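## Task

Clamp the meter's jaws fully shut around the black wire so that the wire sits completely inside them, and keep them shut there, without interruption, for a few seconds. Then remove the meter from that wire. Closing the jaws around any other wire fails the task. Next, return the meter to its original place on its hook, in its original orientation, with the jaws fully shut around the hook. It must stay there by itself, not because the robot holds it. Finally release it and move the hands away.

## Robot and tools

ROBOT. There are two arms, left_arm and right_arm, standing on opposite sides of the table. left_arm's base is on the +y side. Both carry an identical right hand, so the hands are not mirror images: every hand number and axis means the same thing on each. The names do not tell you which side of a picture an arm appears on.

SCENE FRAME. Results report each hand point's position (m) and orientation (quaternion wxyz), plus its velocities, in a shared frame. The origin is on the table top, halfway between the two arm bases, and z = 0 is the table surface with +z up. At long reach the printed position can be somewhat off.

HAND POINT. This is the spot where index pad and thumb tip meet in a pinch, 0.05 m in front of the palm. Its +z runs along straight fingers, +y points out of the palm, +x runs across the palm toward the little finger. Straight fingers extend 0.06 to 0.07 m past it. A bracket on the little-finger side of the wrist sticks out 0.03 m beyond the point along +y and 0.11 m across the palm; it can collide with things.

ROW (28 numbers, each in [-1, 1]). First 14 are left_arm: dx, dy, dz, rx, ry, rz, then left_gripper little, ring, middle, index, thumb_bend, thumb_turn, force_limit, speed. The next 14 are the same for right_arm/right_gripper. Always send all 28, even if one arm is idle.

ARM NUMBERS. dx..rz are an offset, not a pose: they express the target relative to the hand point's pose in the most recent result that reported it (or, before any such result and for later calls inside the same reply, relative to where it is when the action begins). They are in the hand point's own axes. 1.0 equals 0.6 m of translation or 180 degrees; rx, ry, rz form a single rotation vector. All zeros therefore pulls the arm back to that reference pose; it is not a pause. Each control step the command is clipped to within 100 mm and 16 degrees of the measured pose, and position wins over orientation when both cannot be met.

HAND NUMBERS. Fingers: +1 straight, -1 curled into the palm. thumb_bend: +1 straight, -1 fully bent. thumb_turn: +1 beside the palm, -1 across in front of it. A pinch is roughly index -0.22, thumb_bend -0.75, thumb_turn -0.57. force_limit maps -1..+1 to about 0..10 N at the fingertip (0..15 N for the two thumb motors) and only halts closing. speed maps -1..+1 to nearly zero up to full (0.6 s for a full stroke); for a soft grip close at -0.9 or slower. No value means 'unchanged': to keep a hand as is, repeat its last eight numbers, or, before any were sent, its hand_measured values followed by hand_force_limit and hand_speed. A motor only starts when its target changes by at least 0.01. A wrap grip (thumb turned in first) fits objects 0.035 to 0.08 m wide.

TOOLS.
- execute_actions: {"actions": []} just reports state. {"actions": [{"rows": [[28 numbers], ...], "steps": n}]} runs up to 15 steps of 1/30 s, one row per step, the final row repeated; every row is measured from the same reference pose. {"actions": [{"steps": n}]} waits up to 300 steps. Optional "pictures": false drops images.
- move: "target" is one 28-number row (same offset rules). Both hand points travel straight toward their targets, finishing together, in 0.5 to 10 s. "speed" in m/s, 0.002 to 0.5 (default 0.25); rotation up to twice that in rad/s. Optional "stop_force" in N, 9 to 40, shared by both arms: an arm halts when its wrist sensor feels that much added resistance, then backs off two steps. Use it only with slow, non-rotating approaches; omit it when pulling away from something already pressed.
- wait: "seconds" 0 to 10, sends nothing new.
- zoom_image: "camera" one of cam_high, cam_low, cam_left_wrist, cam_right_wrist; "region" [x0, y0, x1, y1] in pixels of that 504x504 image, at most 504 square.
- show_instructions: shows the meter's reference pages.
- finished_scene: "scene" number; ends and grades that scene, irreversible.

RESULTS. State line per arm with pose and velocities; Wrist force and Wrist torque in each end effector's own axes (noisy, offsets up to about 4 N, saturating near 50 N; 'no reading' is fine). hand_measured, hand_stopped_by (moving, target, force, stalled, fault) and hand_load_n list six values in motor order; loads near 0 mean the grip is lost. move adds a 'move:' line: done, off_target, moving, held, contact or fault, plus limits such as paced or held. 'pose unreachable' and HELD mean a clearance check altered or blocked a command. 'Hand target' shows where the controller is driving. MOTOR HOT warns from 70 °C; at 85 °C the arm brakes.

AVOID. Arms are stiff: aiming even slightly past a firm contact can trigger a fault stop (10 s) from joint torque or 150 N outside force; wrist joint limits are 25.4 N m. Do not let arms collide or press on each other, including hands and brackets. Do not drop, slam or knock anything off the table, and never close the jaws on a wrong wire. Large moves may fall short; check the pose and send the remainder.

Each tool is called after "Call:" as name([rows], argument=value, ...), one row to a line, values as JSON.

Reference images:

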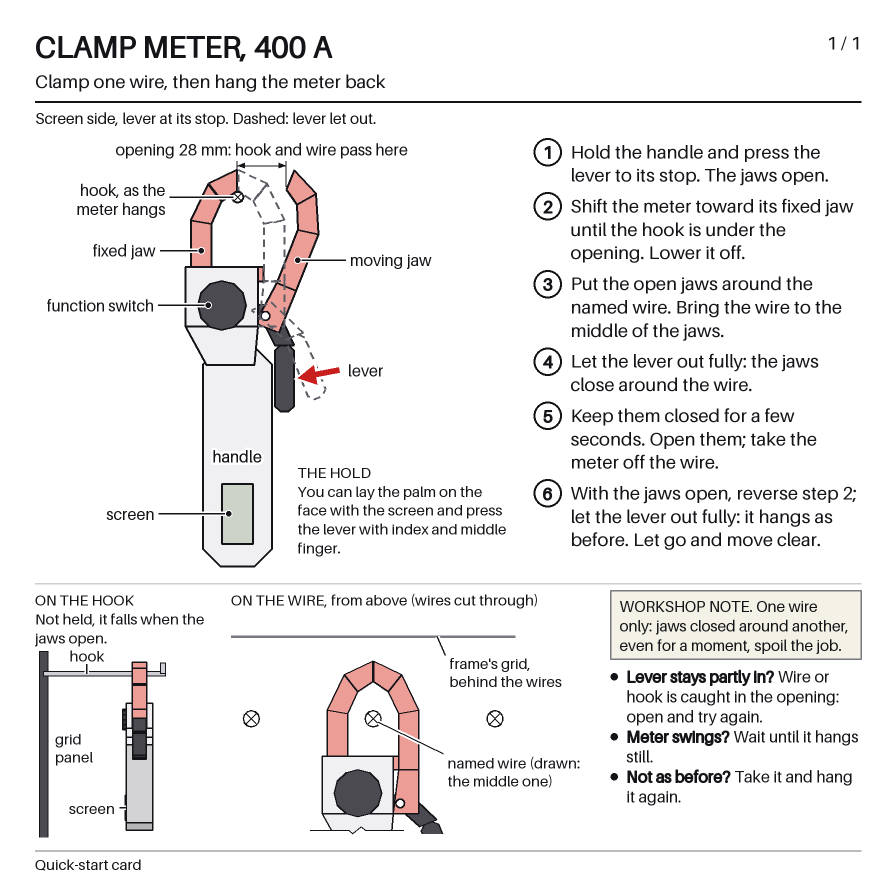

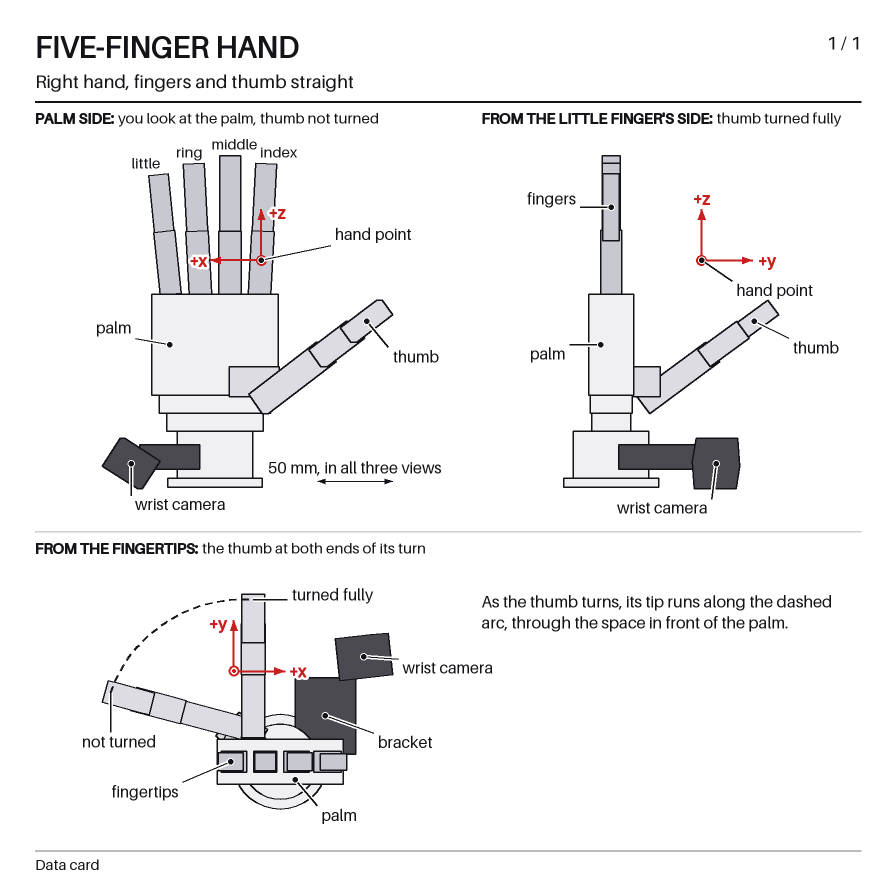

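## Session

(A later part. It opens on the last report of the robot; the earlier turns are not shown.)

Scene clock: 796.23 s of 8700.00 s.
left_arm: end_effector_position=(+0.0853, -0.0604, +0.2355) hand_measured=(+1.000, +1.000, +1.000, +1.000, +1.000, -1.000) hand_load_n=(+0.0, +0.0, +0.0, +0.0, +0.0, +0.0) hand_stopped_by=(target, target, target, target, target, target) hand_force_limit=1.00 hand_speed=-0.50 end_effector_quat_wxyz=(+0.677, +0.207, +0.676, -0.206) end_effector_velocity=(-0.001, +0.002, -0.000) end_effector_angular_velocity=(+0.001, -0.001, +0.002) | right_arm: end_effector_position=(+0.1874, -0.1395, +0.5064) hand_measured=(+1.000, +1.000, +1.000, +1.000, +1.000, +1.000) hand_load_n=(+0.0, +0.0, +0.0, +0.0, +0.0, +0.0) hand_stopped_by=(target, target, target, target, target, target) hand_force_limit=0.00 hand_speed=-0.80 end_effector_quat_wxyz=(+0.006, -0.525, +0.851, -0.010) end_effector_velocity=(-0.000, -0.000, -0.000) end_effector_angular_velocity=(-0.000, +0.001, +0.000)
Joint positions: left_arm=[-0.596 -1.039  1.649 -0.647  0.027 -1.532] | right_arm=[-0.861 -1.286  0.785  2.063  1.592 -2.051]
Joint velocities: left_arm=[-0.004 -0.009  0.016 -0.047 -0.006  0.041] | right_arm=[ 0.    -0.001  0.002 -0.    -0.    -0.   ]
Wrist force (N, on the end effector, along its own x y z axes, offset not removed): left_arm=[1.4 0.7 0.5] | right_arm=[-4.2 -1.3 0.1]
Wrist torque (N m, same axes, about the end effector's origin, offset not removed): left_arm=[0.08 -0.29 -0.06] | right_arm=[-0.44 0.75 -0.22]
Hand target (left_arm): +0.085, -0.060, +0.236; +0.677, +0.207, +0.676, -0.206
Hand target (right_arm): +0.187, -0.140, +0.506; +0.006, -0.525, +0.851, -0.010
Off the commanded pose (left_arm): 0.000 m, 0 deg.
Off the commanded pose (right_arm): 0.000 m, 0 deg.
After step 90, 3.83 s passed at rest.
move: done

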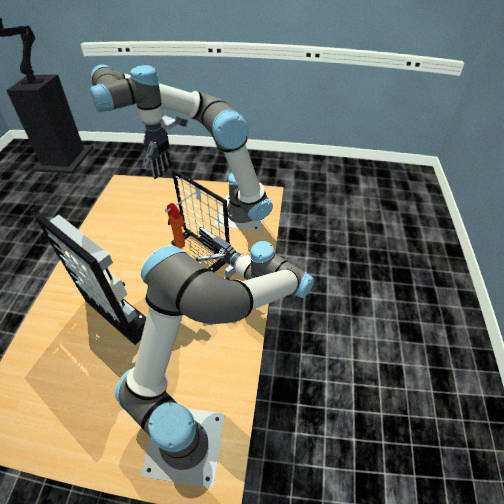

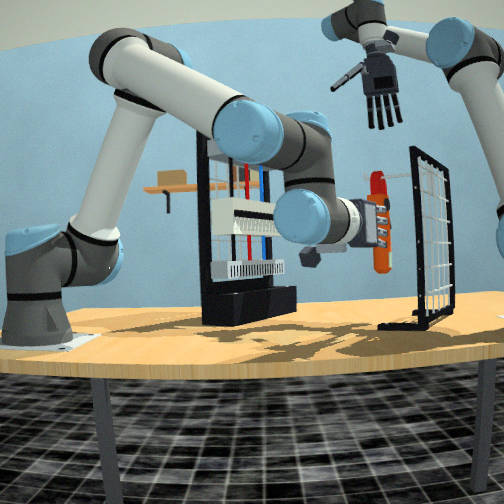

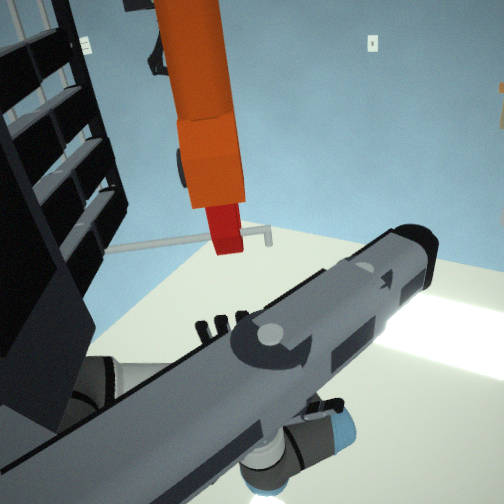

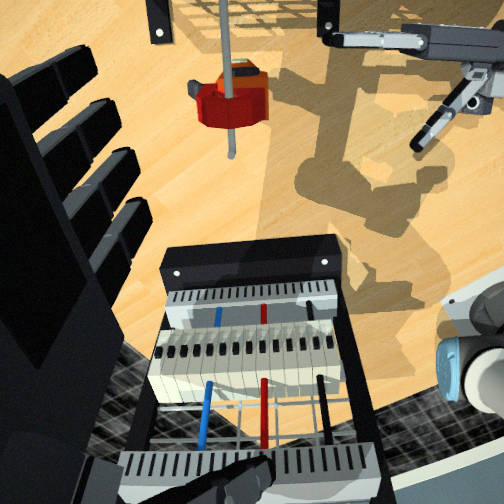

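Call:
move(target=[-0.1,0.15,-0.03,0,0,0,1,1,1,1,1,1,1,-0.5, 0,0,0,0,0,0,1,1,1,1,1,1,0,-0.8], speed=0.12)

Call:
zoom_image(camera="cam_high", region=[120, 170, 240, 290])

Scene clock: 815.57 s of 8700.00 s.
left_arm: end_effector_position=(+0.1206, +0.0242, +0.2958) hand_measured=(+1.000, +1.000, +1.000, +1.000, +1.000, +1.000) hand_load_n=(+0.0, +0.0, +0.0, +0.0, +0.0, +0.0) hand_stopped_by=(target, target, target, target, target, target) hand_force_limit=1.00 hand_speed=-0.50 end_effector_quat_wxyz=(+0.677, +0.207, +0.676, -0.205) end_effector_velocity=(-0.000, -0.000, -0.000) end_effector_angular_velocity=(+0.000, -0.000, -0.001) | right_arm: end_effector_position=(+0.1874, -0.1395, +0.5064) hand_measured=(+1.000, +1.000, +1.000, +1.000, +1.000, +1.000) hand_load_n=(+0.0, +0.0, +0.0, +0.0, +0.0, +0.0) hand_stopped_by=(target, target, target, target, target, target) hand_force_limit=0.00 hand_speed=-0.80 end_effector_quat_wxyz=(+0.006, -0.525, +0.851, -0.010) end_effector_velocity=(-0.001, -0.001, +0.001) end_effector_angular_velocity=(+0.001, -0.001, +0.000)
Joint positions: left_arm=[-0.63  -1.302  1.861 -0.563 -0.008 -1.564] | right_arm=[-0.861 -1.286  0.785  2.063  1.592 -2.051]
Joint velocities: left_arm=[-0.     0.001 -0.001  0.005  0.001 -0.004] | right_arm=[ 0.    -0.003  0.001  0.     0.     0.   ]
Wrist force (N, on the end effector, along its own x y z axes, offset not removed): left_arm=[-2.5 -0.8 -0.9] | right_arm=[-2.9 -1.2 0.9]
Wrist torque (N m, same axes, about the end effector's origin, offset not removed): left_arm=[-0.01 0.39 -0.36] | right_arm=[-0.42 0.48 -0.21]
Hand target (left_arm): +0.121, +0.024, +0.296; +0.677, +0.207, +0.676, -0.205
Hand target (right_arm): +0.187, -0.140, +0.506; +0.006, -0.525, +0.851, -0.010
Off the commanded pose (left_arm): 0.000 m, 0 deg.
Off the commanded pose (right_arm): 0.000 m, 0 deg.
After step 130, 11.93 s passed at rest.
move: done

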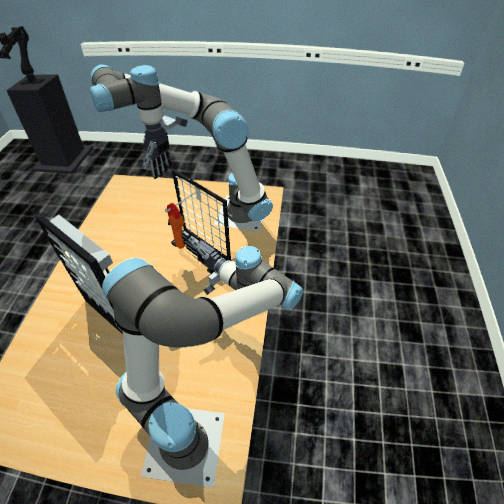

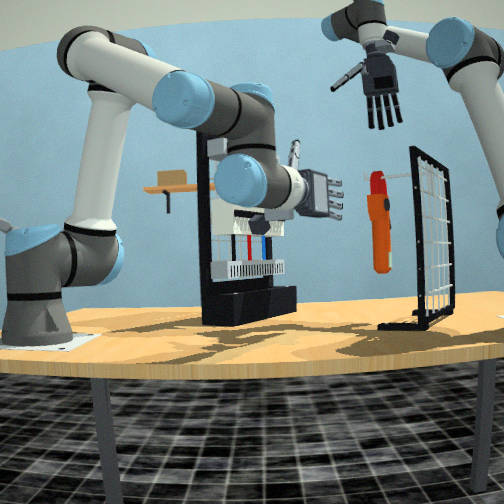

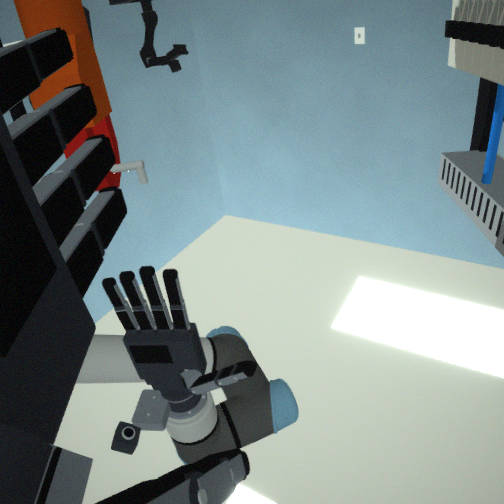

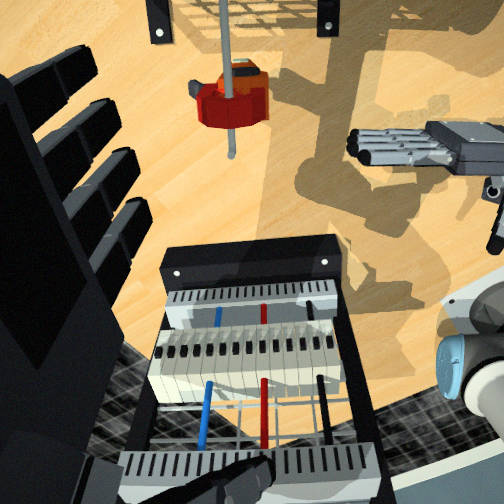

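Region (120, 170, 240, 290) of cam_high's 504x504 image, scaled by 4.200, with more detail than that image has.

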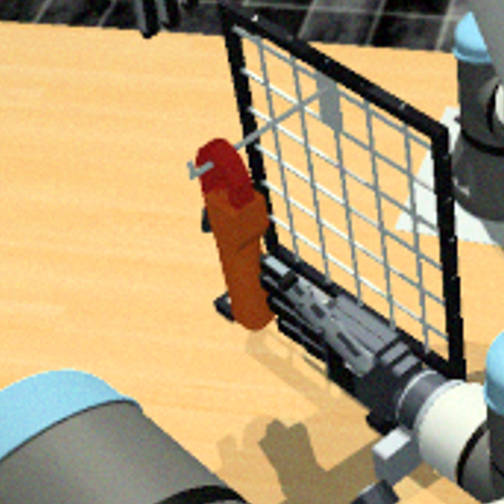

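Call:
finished_scene(scene=1)

The scene is finished: the task was done.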